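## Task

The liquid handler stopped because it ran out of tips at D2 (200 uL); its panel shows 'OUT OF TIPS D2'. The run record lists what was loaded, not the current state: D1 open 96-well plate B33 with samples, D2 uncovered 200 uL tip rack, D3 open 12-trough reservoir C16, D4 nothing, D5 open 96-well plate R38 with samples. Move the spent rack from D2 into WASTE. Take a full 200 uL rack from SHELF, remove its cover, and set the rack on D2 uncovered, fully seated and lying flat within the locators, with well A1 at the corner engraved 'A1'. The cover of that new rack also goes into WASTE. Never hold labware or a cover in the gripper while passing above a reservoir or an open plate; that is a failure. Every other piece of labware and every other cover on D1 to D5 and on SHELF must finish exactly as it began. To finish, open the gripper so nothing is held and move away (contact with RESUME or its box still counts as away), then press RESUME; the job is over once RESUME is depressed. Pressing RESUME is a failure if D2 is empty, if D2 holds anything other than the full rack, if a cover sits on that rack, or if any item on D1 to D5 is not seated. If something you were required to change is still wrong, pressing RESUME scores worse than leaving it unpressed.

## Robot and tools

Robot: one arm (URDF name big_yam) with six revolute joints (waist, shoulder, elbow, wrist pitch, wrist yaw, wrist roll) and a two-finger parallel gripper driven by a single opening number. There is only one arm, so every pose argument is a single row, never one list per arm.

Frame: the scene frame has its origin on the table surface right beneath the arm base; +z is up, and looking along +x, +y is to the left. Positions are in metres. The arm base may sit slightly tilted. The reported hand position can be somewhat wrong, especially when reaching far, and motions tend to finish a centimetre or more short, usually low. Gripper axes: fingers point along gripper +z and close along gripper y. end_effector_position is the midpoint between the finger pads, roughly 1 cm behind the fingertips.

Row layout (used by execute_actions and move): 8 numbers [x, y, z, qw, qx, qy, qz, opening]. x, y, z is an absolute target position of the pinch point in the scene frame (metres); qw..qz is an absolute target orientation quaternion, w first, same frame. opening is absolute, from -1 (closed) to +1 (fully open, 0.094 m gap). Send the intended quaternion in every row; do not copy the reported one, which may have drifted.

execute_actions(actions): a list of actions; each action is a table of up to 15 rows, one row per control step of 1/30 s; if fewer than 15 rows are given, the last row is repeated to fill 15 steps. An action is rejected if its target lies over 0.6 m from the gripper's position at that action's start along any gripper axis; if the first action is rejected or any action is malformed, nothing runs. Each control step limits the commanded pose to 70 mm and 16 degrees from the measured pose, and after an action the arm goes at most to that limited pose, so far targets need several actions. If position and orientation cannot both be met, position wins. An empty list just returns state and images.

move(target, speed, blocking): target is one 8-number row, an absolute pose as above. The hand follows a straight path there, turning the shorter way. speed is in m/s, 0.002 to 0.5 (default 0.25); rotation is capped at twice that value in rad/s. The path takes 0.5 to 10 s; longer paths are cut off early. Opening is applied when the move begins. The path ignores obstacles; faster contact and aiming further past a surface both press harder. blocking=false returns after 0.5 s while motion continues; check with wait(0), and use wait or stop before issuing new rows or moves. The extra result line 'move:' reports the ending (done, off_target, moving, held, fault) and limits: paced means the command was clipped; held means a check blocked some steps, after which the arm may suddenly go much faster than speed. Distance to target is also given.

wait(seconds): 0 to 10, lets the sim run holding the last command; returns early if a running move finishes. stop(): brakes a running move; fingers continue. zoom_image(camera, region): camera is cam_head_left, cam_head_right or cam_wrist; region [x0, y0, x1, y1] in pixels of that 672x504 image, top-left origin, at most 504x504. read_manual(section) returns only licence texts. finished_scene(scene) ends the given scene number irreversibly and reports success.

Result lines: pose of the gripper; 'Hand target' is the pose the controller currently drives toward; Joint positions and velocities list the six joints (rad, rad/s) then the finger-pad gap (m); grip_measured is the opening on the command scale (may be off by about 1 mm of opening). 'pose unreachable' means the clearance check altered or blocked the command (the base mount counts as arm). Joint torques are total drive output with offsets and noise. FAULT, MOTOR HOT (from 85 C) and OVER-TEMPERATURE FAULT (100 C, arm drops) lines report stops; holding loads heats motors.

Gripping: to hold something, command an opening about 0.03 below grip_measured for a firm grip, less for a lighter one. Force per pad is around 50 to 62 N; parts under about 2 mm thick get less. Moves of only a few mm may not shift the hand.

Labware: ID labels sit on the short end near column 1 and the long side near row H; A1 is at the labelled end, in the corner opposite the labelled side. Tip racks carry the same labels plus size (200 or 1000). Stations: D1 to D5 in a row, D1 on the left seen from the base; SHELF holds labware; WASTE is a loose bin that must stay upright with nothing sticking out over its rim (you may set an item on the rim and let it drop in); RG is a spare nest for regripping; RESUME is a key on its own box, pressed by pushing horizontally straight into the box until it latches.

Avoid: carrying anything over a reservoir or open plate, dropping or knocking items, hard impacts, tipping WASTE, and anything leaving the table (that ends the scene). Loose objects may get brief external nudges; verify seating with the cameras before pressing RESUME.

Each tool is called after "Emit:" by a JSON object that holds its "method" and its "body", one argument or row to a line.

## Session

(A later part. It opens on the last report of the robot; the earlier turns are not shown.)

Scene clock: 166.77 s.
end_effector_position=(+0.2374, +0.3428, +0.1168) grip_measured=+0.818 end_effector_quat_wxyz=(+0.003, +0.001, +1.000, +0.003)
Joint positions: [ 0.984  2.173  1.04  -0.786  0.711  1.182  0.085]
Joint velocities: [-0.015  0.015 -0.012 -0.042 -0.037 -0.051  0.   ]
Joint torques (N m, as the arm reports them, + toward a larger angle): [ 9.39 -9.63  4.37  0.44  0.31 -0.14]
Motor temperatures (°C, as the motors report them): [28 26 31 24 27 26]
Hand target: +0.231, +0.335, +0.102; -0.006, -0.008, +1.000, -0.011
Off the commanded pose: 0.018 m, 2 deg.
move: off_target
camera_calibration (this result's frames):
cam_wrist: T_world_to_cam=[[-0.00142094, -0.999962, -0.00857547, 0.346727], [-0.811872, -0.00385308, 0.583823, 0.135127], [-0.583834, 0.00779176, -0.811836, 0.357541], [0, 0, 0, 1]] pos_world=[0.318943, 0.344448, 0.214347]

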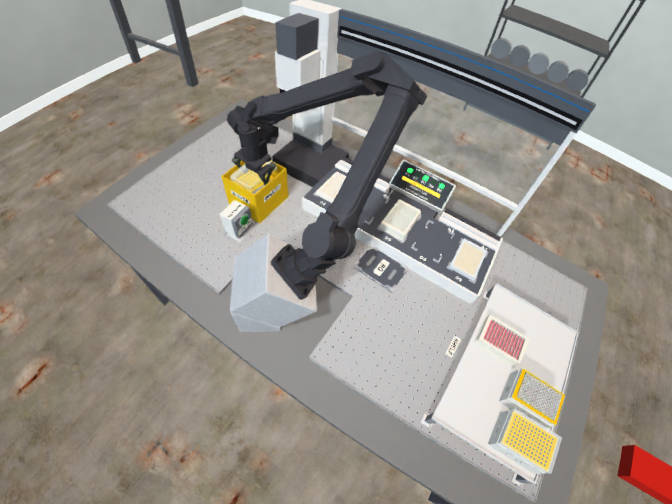

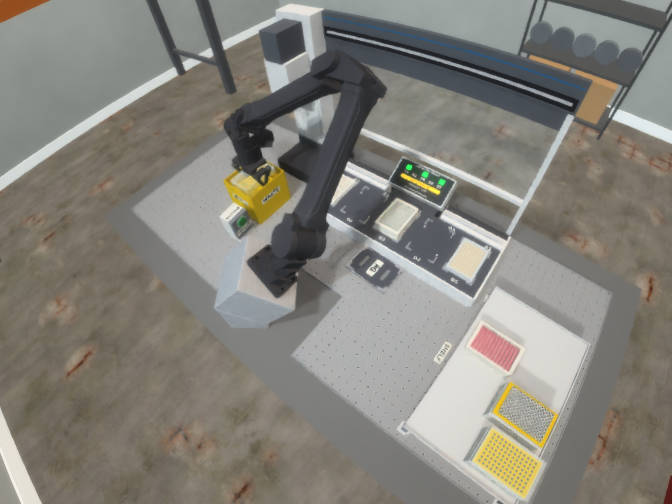

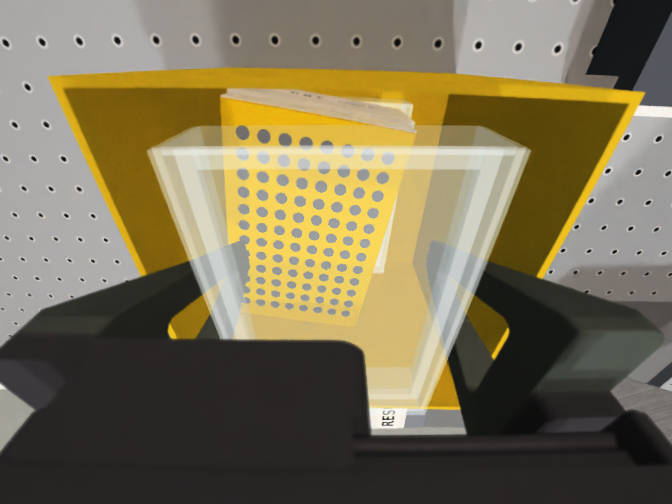

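Emit:
{"method": "move", "body": {
  "target": [0.229,0.337,0.088,-0.005,-0.008,1,-0.012,0.74],
  "speed": 0.08
}}

Emit:
{"method": "move", "body": {
  "target": [0.229,0.337,0.088,-0.005,-0.008,1,-0.012,1]
}}

Emit:
{"method": "move", "body": {
  "target": [0.245,0.345,0.21,0,0,1,0,1],
  "speed": 0.2
}}

Emit:
{"method": "move", "body": {
  "target": [0.33,-0.2,0.2,0,0.3,0.954,0,1],
  "speed": 0.4
}}

Emit:
{"method": "move", "body": {
  "target": [0.085,-0.67,0.22,0,0.72,0.694,0,1],
  "speed": 0.4
}}

Emit:
{"method": "move", "body": {
  "target": [0.071,-0.657,0.14,-0.011,0.743,0.669,0.016,1],
  "speed": 0.08
}}

Scene clock: 173.53 s.
end_effector_position=(+0.2347, +0.3445, +0.1056) grip_measured=+0.818 end_effector_quat_wxyz=(+0.004, -0.000, +1.000, +0.003)
Joint positions: [ 0.974  2.193  1.032 -0.747  0.717  1.165  0.085]
Joint velocities: [-0.005 -0.005 -0.007 -0.002  0.007 -0.022  0.   ]
Joint torques (N m, as the arm reports them, + toward a larger angle): [ 9.4  -9.58  4.13  0.46  0.31 -0.18]
Motor temperatures (°C, as the motors report them): [28 26 30 24 27 26]
Hand target: +0.228, +0.336, +0.089; -0.005, -0.008, +1.000, -0.012
Off the commanded pose: 0.020 m, 2 deg.
move: off_target
camera_calibration (this result's frames):
cam_wrist: T_world_to_cam=[[0.000531787, -0.999957, -0.00922809, 0.347883], [-0.813619, -0.00579785, 0.58137, 0.140772], [-0.581399, 0.00719898, -0.813587, 0.346651], [0, 0, 0, 1]] pos_world=[0.315892, 0.346189, 0.203401]

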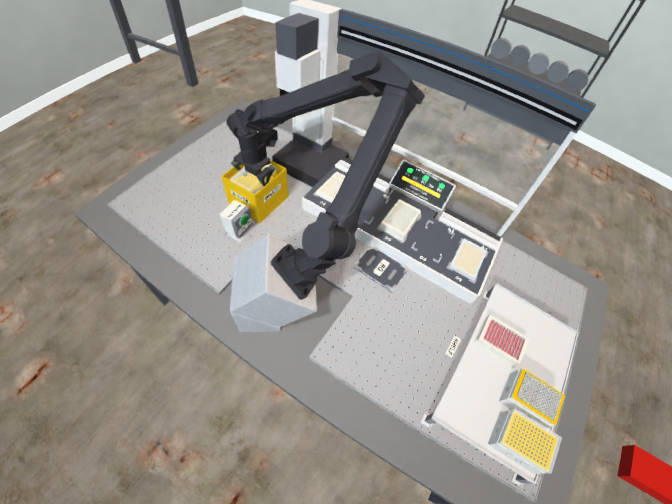

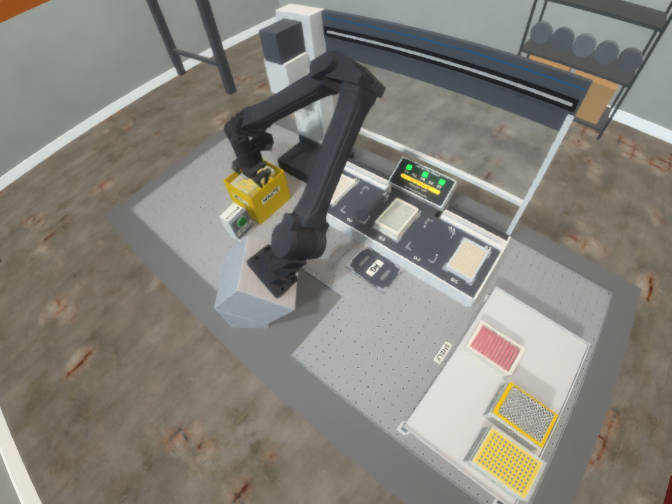

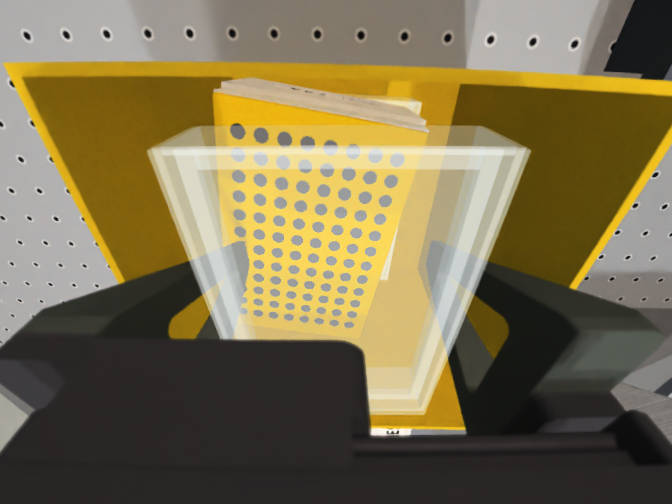

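Scene clock: 174.23 s.
end_effector_position=(+0.2347, +0.3445, +0.1056) grip_measured=+1.000 end_effector_quat_wxyz=(+0.004, -0.000, +1.000, +0.003)
Joint positions: [ 0.974  2.193  1.032 -0.747  0.717  1.165  0.094]
Joint velocities: [-0.005 -0.005 -0.002  0.012 -0.022 -0.022  0.   ]
Joint torques (N m, as the arm reports them, + toward a larger angle): [ 9.19 -9.67  4.29  0.43  0.31 -0.17]
Motor temperatures (°C, as the motors report them): [28 26 30 24 27 26]
Hand target: +0.228, +0.336, +0.089; -0.005, -0.008, +1.000, -0.012
Off the commanded pose: 0.020 m, 2 deg.
move: off_target
camera_calibration (this result's frames):
cam_wrist: T_world_to_cam=[[0.000531787, -0.999957, -0.00922809, 0.347883], [-0.813619, -0.00579785, 0.58137, 0.140772], [-0.581399, 0.00719898, -0.813587, 0.346651], [0, 0, 0, 1]] pos_world=[0.315892, 0.346189, 0.203401]

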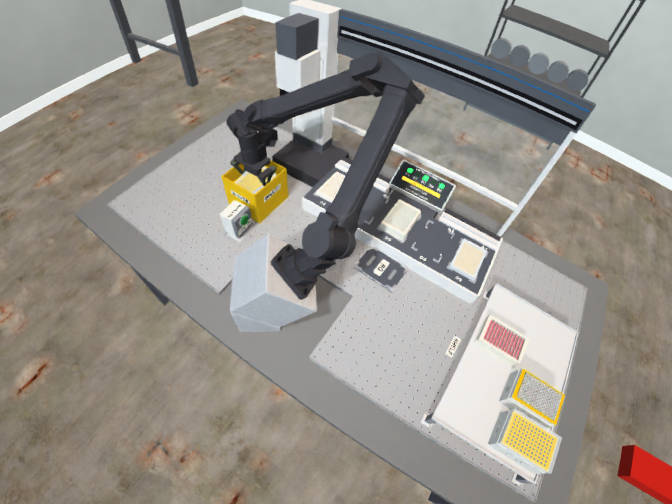

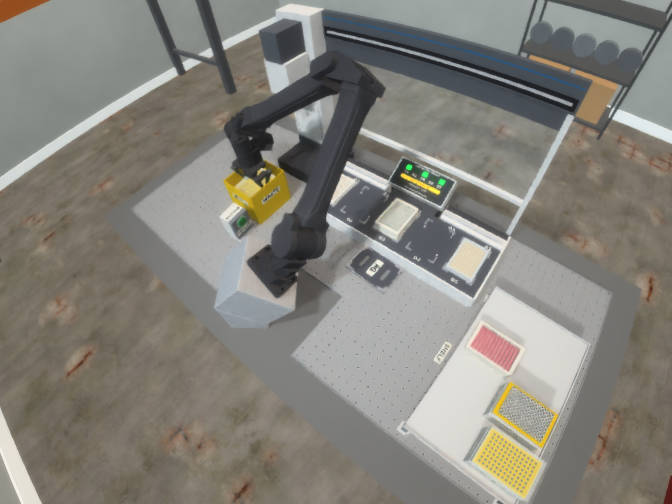

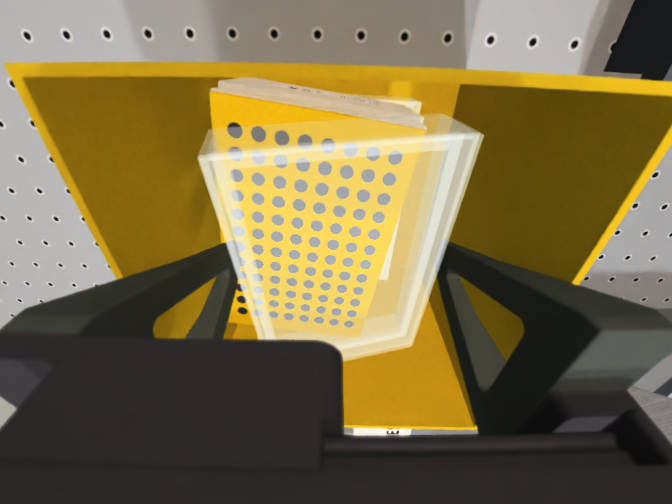

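Scene clock: 175.20 s.
end_effector_position=(+0.2397, +0.3374, +0.2025) grip_measured=+1.000 end_effector_quat_wxyz=(+0.000, -0.013, +1.000, -0.008)
Joint positions: [ 1.101  2.078  1.13  -1.087  0.667  1.31   0.094]
Joint velocities: [-0.005 -0.015 -0.002 -0.027 -0.022  0.037  0.   ]
Joint torques (N m, as the arm reports them, + toward a larger angle): [ 10.75 -10.65   8.85  -0.32   0.07   0.13]
Motor temperatures (°C, as the motors report them): [28 26 30 24 27 26]
Hand target: +0.247, +0.347, +0.209; +0.001, +0.000, +1.000, -0.001
Off the commanded pose: 0.012 m, 2 deg.
move: off_target
camera_calibration (this result's frames):
cam_wrist: T_world_to_cam=[[0.0267684, -0.999566, 0.0122632, 0.330899], [-0.808826, -0.014448, 0.587871, 0.0889914], [-0.587439, -0.0256552, -0.808862, 0.440025], [0, 0, 0, 1]] pos_world=[0.321609, 0.34333, 0.299546]

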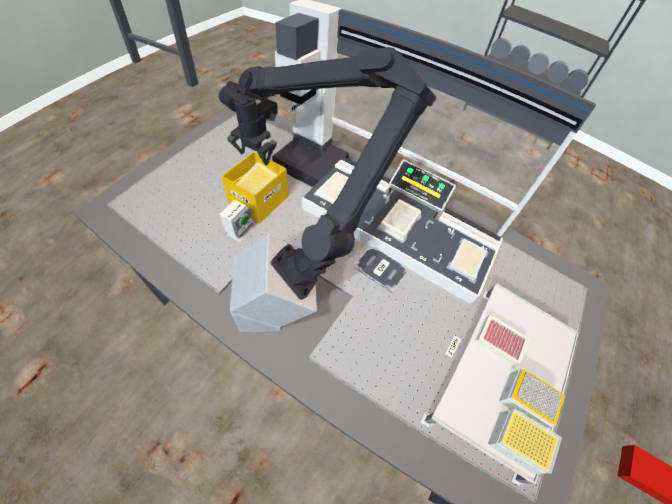

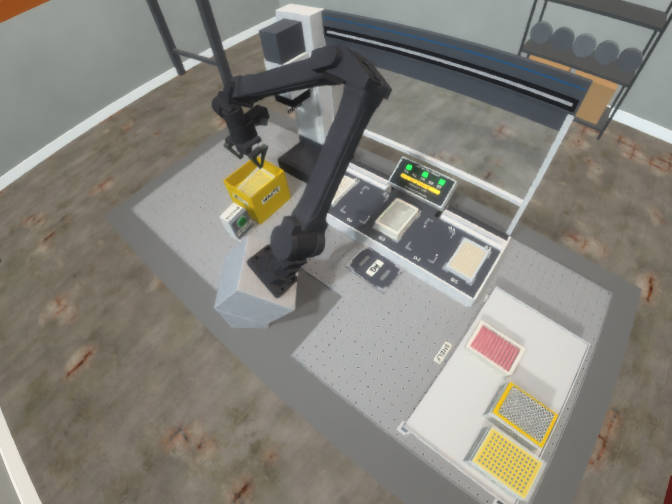

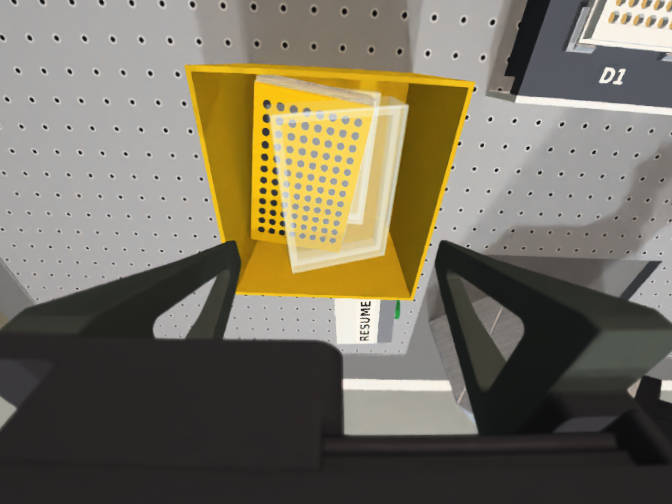

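Scene clock: 177.40 s.
end_effector_position=(+0.3164, -0.1836, +0.1973) grip_measured=+1.000 end_effector_quat_wxyz=(-0.017, +0.295, +0.955, +0.011)
Joint positions: [-0.108  0.645  0.716 -1.109  0.54   0.409  0.094]
Joint velocities: [-0.005  0.024 -0.022  0.002  0.007 -0.051  0.   ]
Joint torques (N m, as the arm reports them, + toward a larger angle): [ 0.19 -4.58  9.31  0.42 -0.06 -0.15]
Motor temperatures (°C, as the motors report them): [28 26 30 24 27 26]
Hand target: +0.329, -0.194, +0.204; -0.003, +0.300, +0.954, +0.011
Off the commanded pose: 0.021 m, 2 deg.
move: off_target
camera_calibration (this result's frames):
cam_wrist: T_world_to_cam=[[-0.563555, -0.825959, -0.014015, 0.0319926], [-0.654122, 0.43582, 0.618211, 0.174306], [-0.504509, 0.357564, -0.785887, 0.507129], [0, 0, 0, 1]] pos_world=[0.387899, -0.230873, 0.291237]

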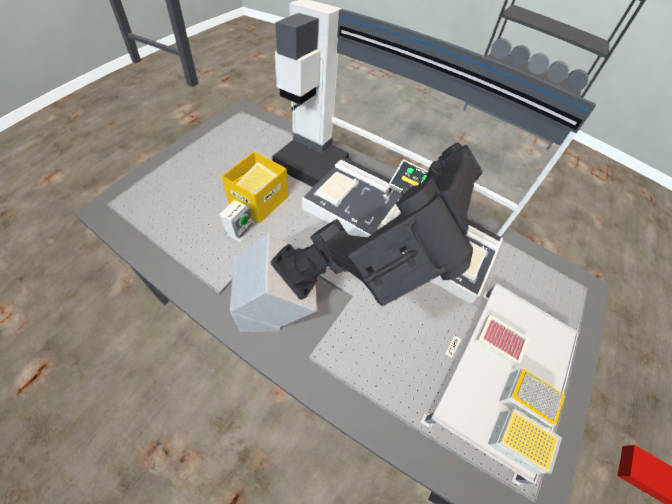

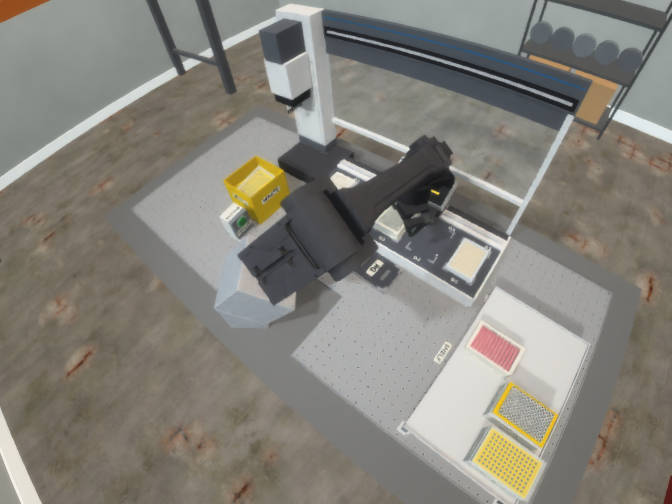

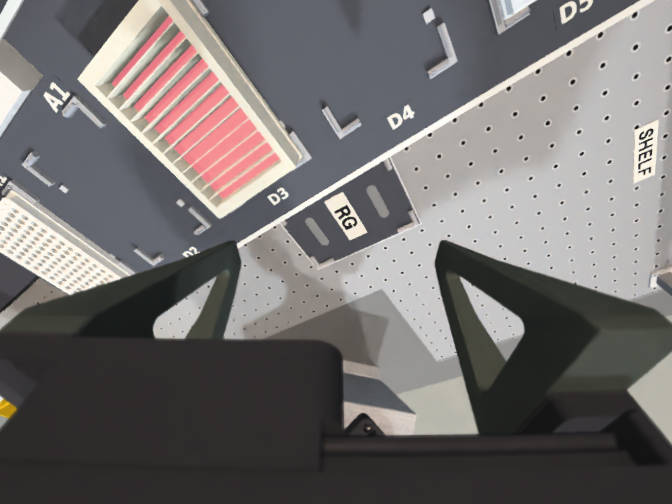

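Scene clock: 179.33 s.
end_effector_position=(+0.0732, -0.6553, +0.2148) grip_measured=+1.000 end_effector_quat_wxyz=(+0.001, +0.726, +0.687, +0.015)
Joint positions: [-1.915  1.411  1.645 -1.305 -0.625 -0.069  0.094]
Joint velocities: [ 0.005 -0.024  0.002 -0.032 -0.037 -0.007  0.   ]
Joint torques (N m, as the arm reports them, + toward a larger angle): [ -6.83 -15.95  10.97  -0.38  -0.1    0.11]
Motor temperatures (°C, as the motors report them): [28 26 31 24 27 26]
Hand target: +0.077, -0.670, +0.222; +0.008, +0.726, +0.687, +0.008
Off the commanded pose: 0.020 m, 2 deg.
move: off_target
camera_calibration (this result's frames):
cam_wrist: T_world_to_cam=[[-0.998133, 0.0553191, -0.0259051, 0.11749], [0.0284368, 0.796141, 0.604443, 0.399085], [0.0540613, 0.602577, -0.796227, 0.688683], [0, 0, 0, 1]] pos_world=[0.0686912, -0.739212, 0.310167]

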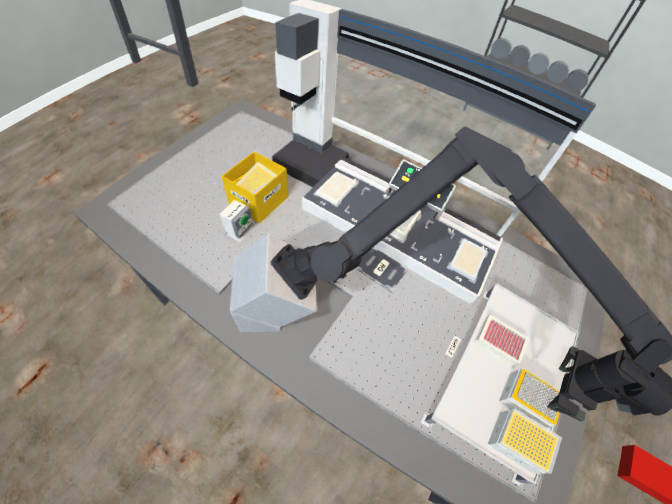

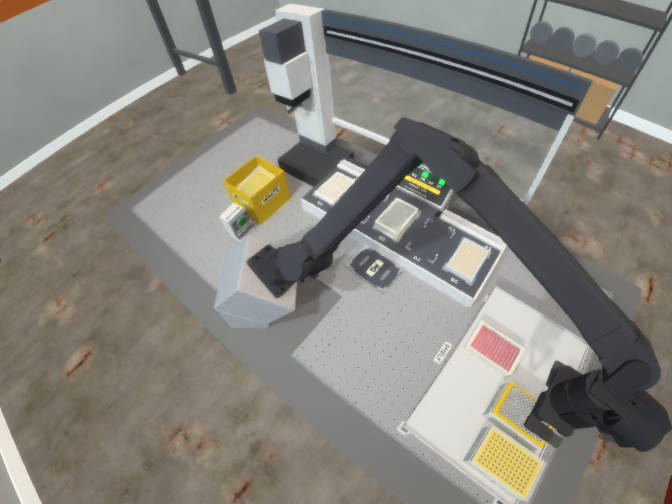

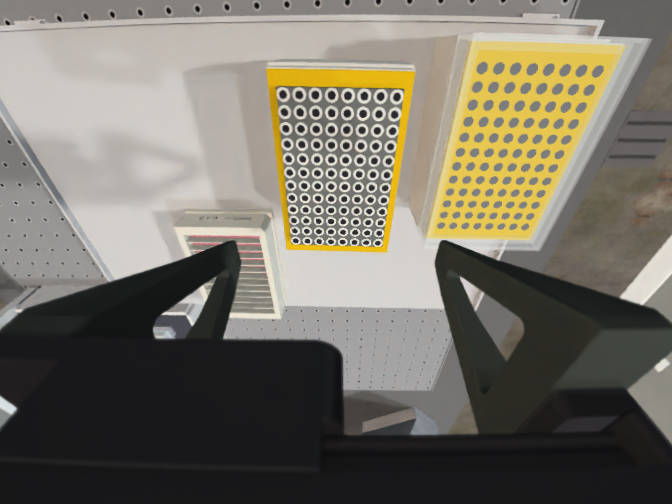

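Scene clock: 180.70 s.
end_effector_position=(+0.0749, -0.6627, +0.1632) grip_measured=+1.000 end_effector_quat_wxyz=(-0.001, +0.736, +0.677, +0.001)
Joint positions: [-1.84   1.446  1.59  -1.149 -0.564  0.05   0.094]
Joint velocities: [-0.005  0.005  0.002  0.007 -0.11  -0.007  0.   ]
Joint torques (N m, as the arm reports them, + toward a larger angle): [ -5.8  -16.06   6.17   0.42   0.18   0.12]
Motor temperatures (°C, as the motors report them): [28 26 31 24 27 26]
Hand target: +0.071, -0.655, +0.140; -0.012, +0.743, +0.669, +0.016
Off the commanded pose: 0.024 m, 2 deg.
move: off_target
camera_calibration (this result's frames):
cam_wrist: T_world_to_cam=[[-0.99659, 0.0824653, -0.00280895, 0.132278], [0.0649535, 0.805044, 0.589648, 0.441707], [0.0508868, 0.587455, -0.807656, 0.644052], [0, 0, 0, 1]] pos_world=[0.070363, -0.744853, 0.260092]

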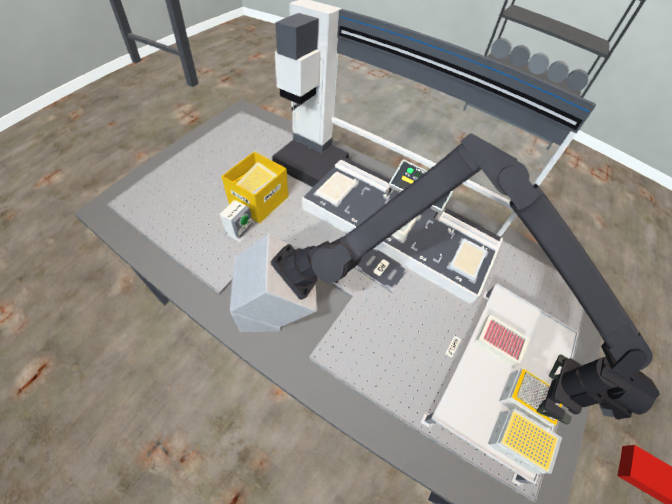

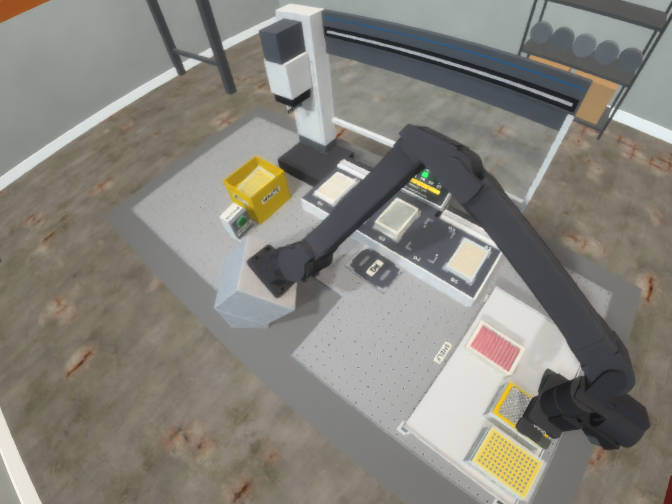

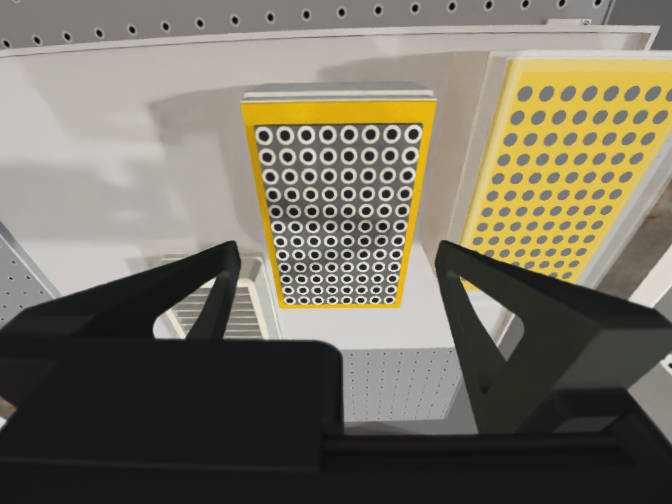

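Emit:
{"method": "move", "body": {
  "target": [0.070,-0.655,0.088,-0.011,0.741,0.671,0.016,0.97],
  "speed": 0.06
}}

Emit:
{"method": "move", "body": {
  "target": [0.070,-0.655,0.088,-0.011,0.741,0.671,0.016,0.72]
}}

Emit:
{"method": "move", "body": {
  "target": [0.078,-0.69,0.235,0.012,0.705,0.709,-0.012,0.72],
  "speed": 0.1
}}

Scene clock: 187.90 s.
end_effector_position=(+0.0731, -0.6634, +0.1133) grip_measured=+0.972 end_effector_quat_wxyz=(+0.001, +0.734, +0.679, -0.000)
Joint positions: [-1.788  1.494  1.543 -1.023 -0.536  0.099  0.093]
Joint velocities: [ 0.005  0.005 -0.017 -0.012 -0.007 -0.007 -0.001]
Joint torques (N m, as the arm reports them, + toward a larger angle): [ -5.79 -16.52   5.91   0.47   0.19   0.11]
Motor temperatures (°C, as the motors report them): [28 27 31 24 27 26]
Hand target: +0.070, -0.653, +0.089; -0.012, +0.741, +0.671, +0.015
Off the commanded pose: 0.027 m, 3 deg.
move: off_target
camera_calibration (this result's frames):
cam_wrist: T_world_to_cam=[[-0.996931, 0.0781963, -0.003752, 0.127707], [0.0611277, 0.807474, 0.586727, 0.474031], [0.0489096, 0.584697, -0.809776, 0.602837], [0, 0, 0, 1]] pos_world=[0.0688538, -0.745231, 0.210515]

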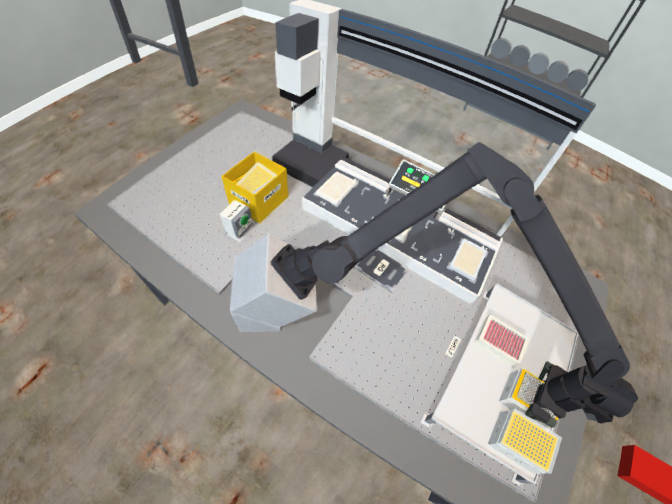

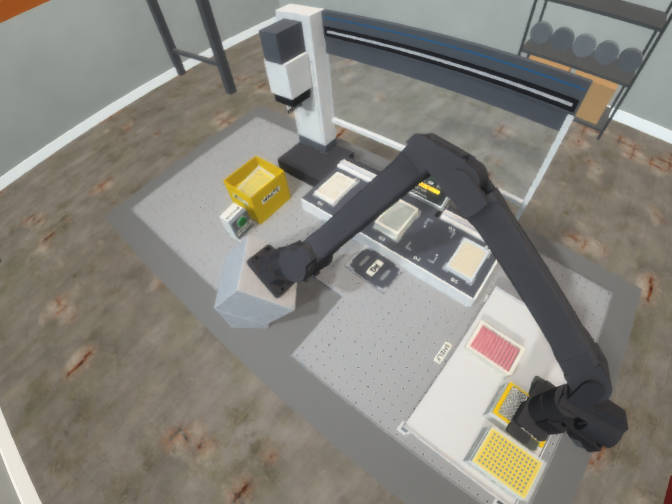

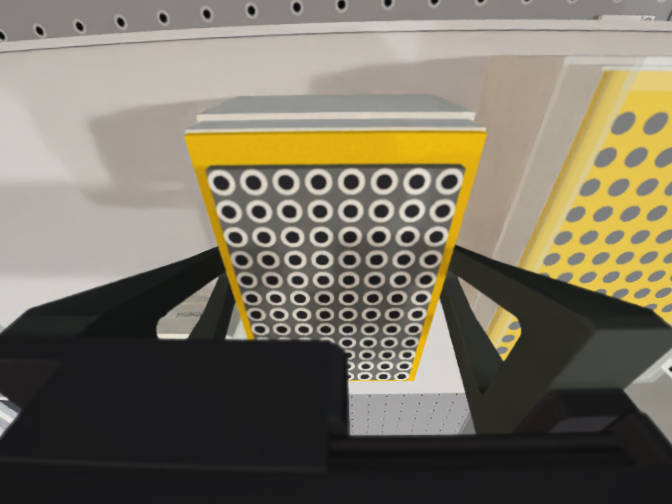

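Scene clock: 188.60 s.
end_effector_position=(+0.0733, -0.6634, +0.1132) grip_measured=+0.796 end_effector_quat_wxyz=(+0.001, +0.735, +0.678, -0.000)
Joint positions: [-1.788  1.494  1.543 -1.023 -0.536  0.1    0.084]
Joint velocities: [-0.005 -0.005 -0.012  0.012 -0.022 -0.022 -0.   ]
Joint torques (N m, as the arm reports them, + toward a larger angle): [ -5.56 -16.53   5.99   0.51   0.19   0.11]
Motor temperatures (°C, as the motors report them): [28 27 31 24 27 26]
Hand target: +0.070, -0.654, +0.089; -0.012, +0.741, +0.671, +0.016
Off the commanded pose: 0.027 m, 3 deg.
move: off_target
camera_calibration (this result's frames):
cam_wrist: T_world_to_cam=[[-0.996831, 0.0794475, -0.0039512, 0.128743], [0.0620156, 0.8073, 0.586874, 0.473851], [0.0498155, 0.58477, -0.809668, 0.602702], [0, 0, 0, 1]] pos_world=[0.0689254, -0.74521, 0.210406]

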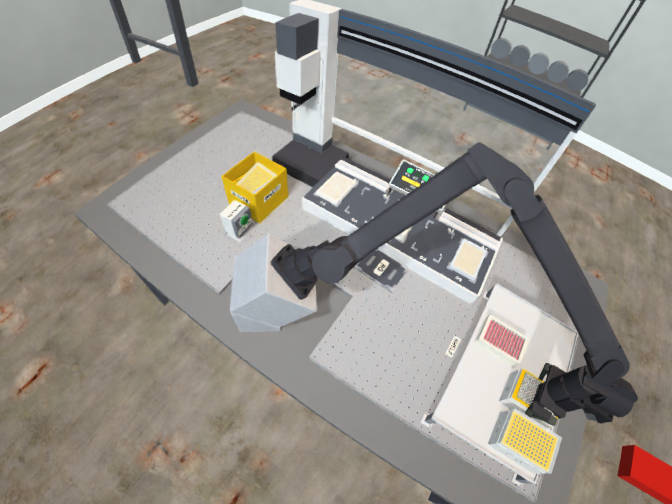

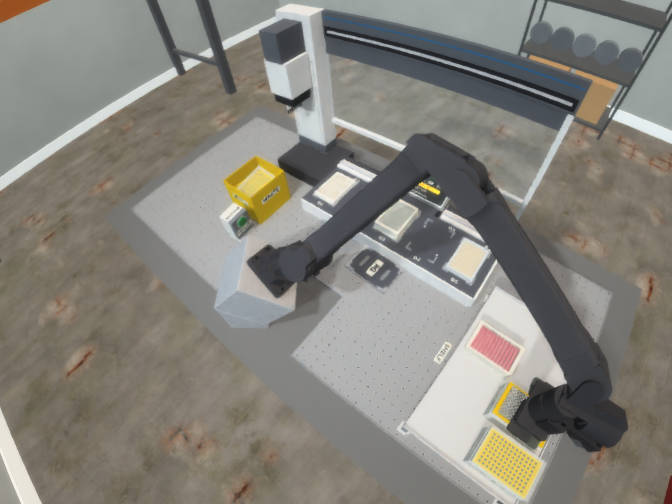

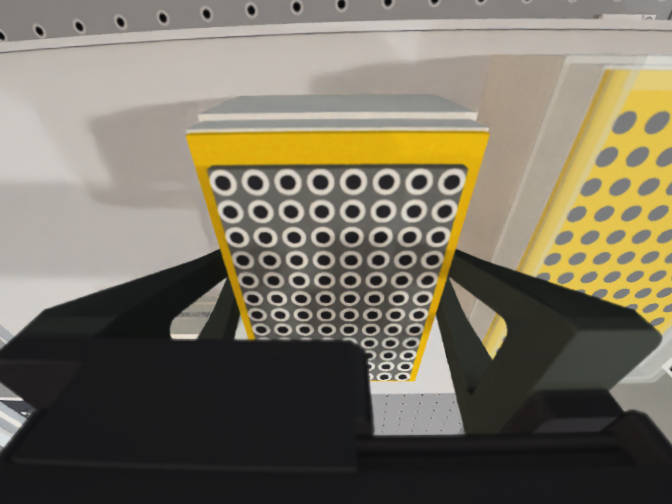

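Scene clock: 190.23 s.
end_effector_position=(+0.0689, -0.6746, +0.2110) grip_measured=+0.796 end_effector_quat_wxyz=(-0.002, +0.719, +0.695, +0.007)
Joint positions: [-1.91   1.458  1.71  -1.31  -0.608 -0.077  0.084]
Joint velocities: [-0.015  0.005  0.007 -0.002  0.022 -0.037  0.   ]
Joint torques (N m, as the arm reports them, + toward a larger angle): [ -8.11 -19.47  11.1   -0.27  -0.08  -0.17]
Motor temperatures (°C, as the motors report them): [28 27 31 24 27 26]
Hand target: +0.078, -0.690, +0.235; +0.013, +0.705, +0.709, -0.012
Off the commanded pose: 0.030 m, 4 deg.
move: off_target
camera_calibration (this result's frames):
cam_wrist: T_world_to_cam=[[-0.999312, 0.0352119, -0.011653, 0.0975898], [0.0212493, 0.801036, 0.598239, 0.421987], [0.0303996, 0.59758, -0.801233, 0.696821], [0, 0, 0, 1]] pos_world=[0.0673726, -0.757869, 0.307004]

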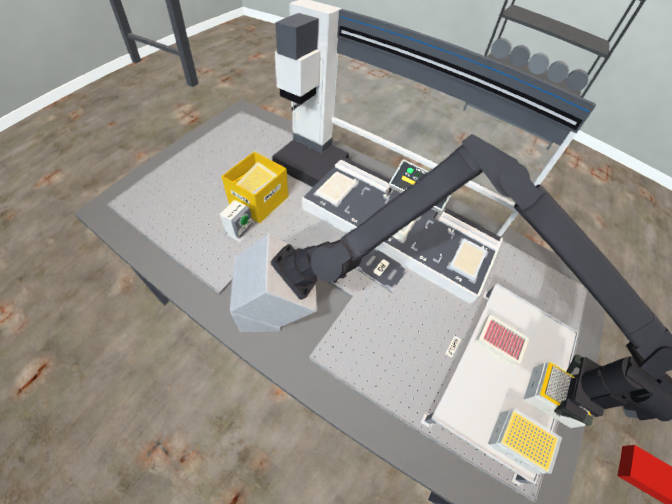

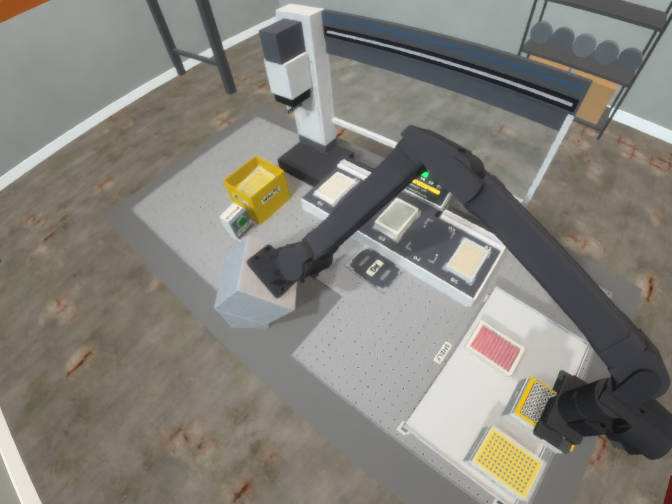

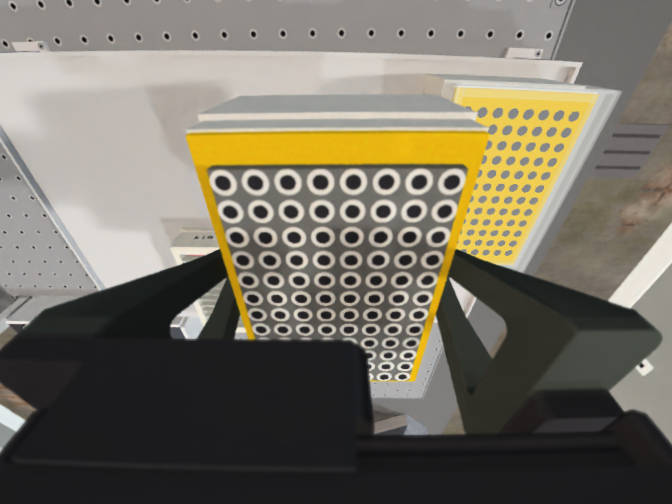

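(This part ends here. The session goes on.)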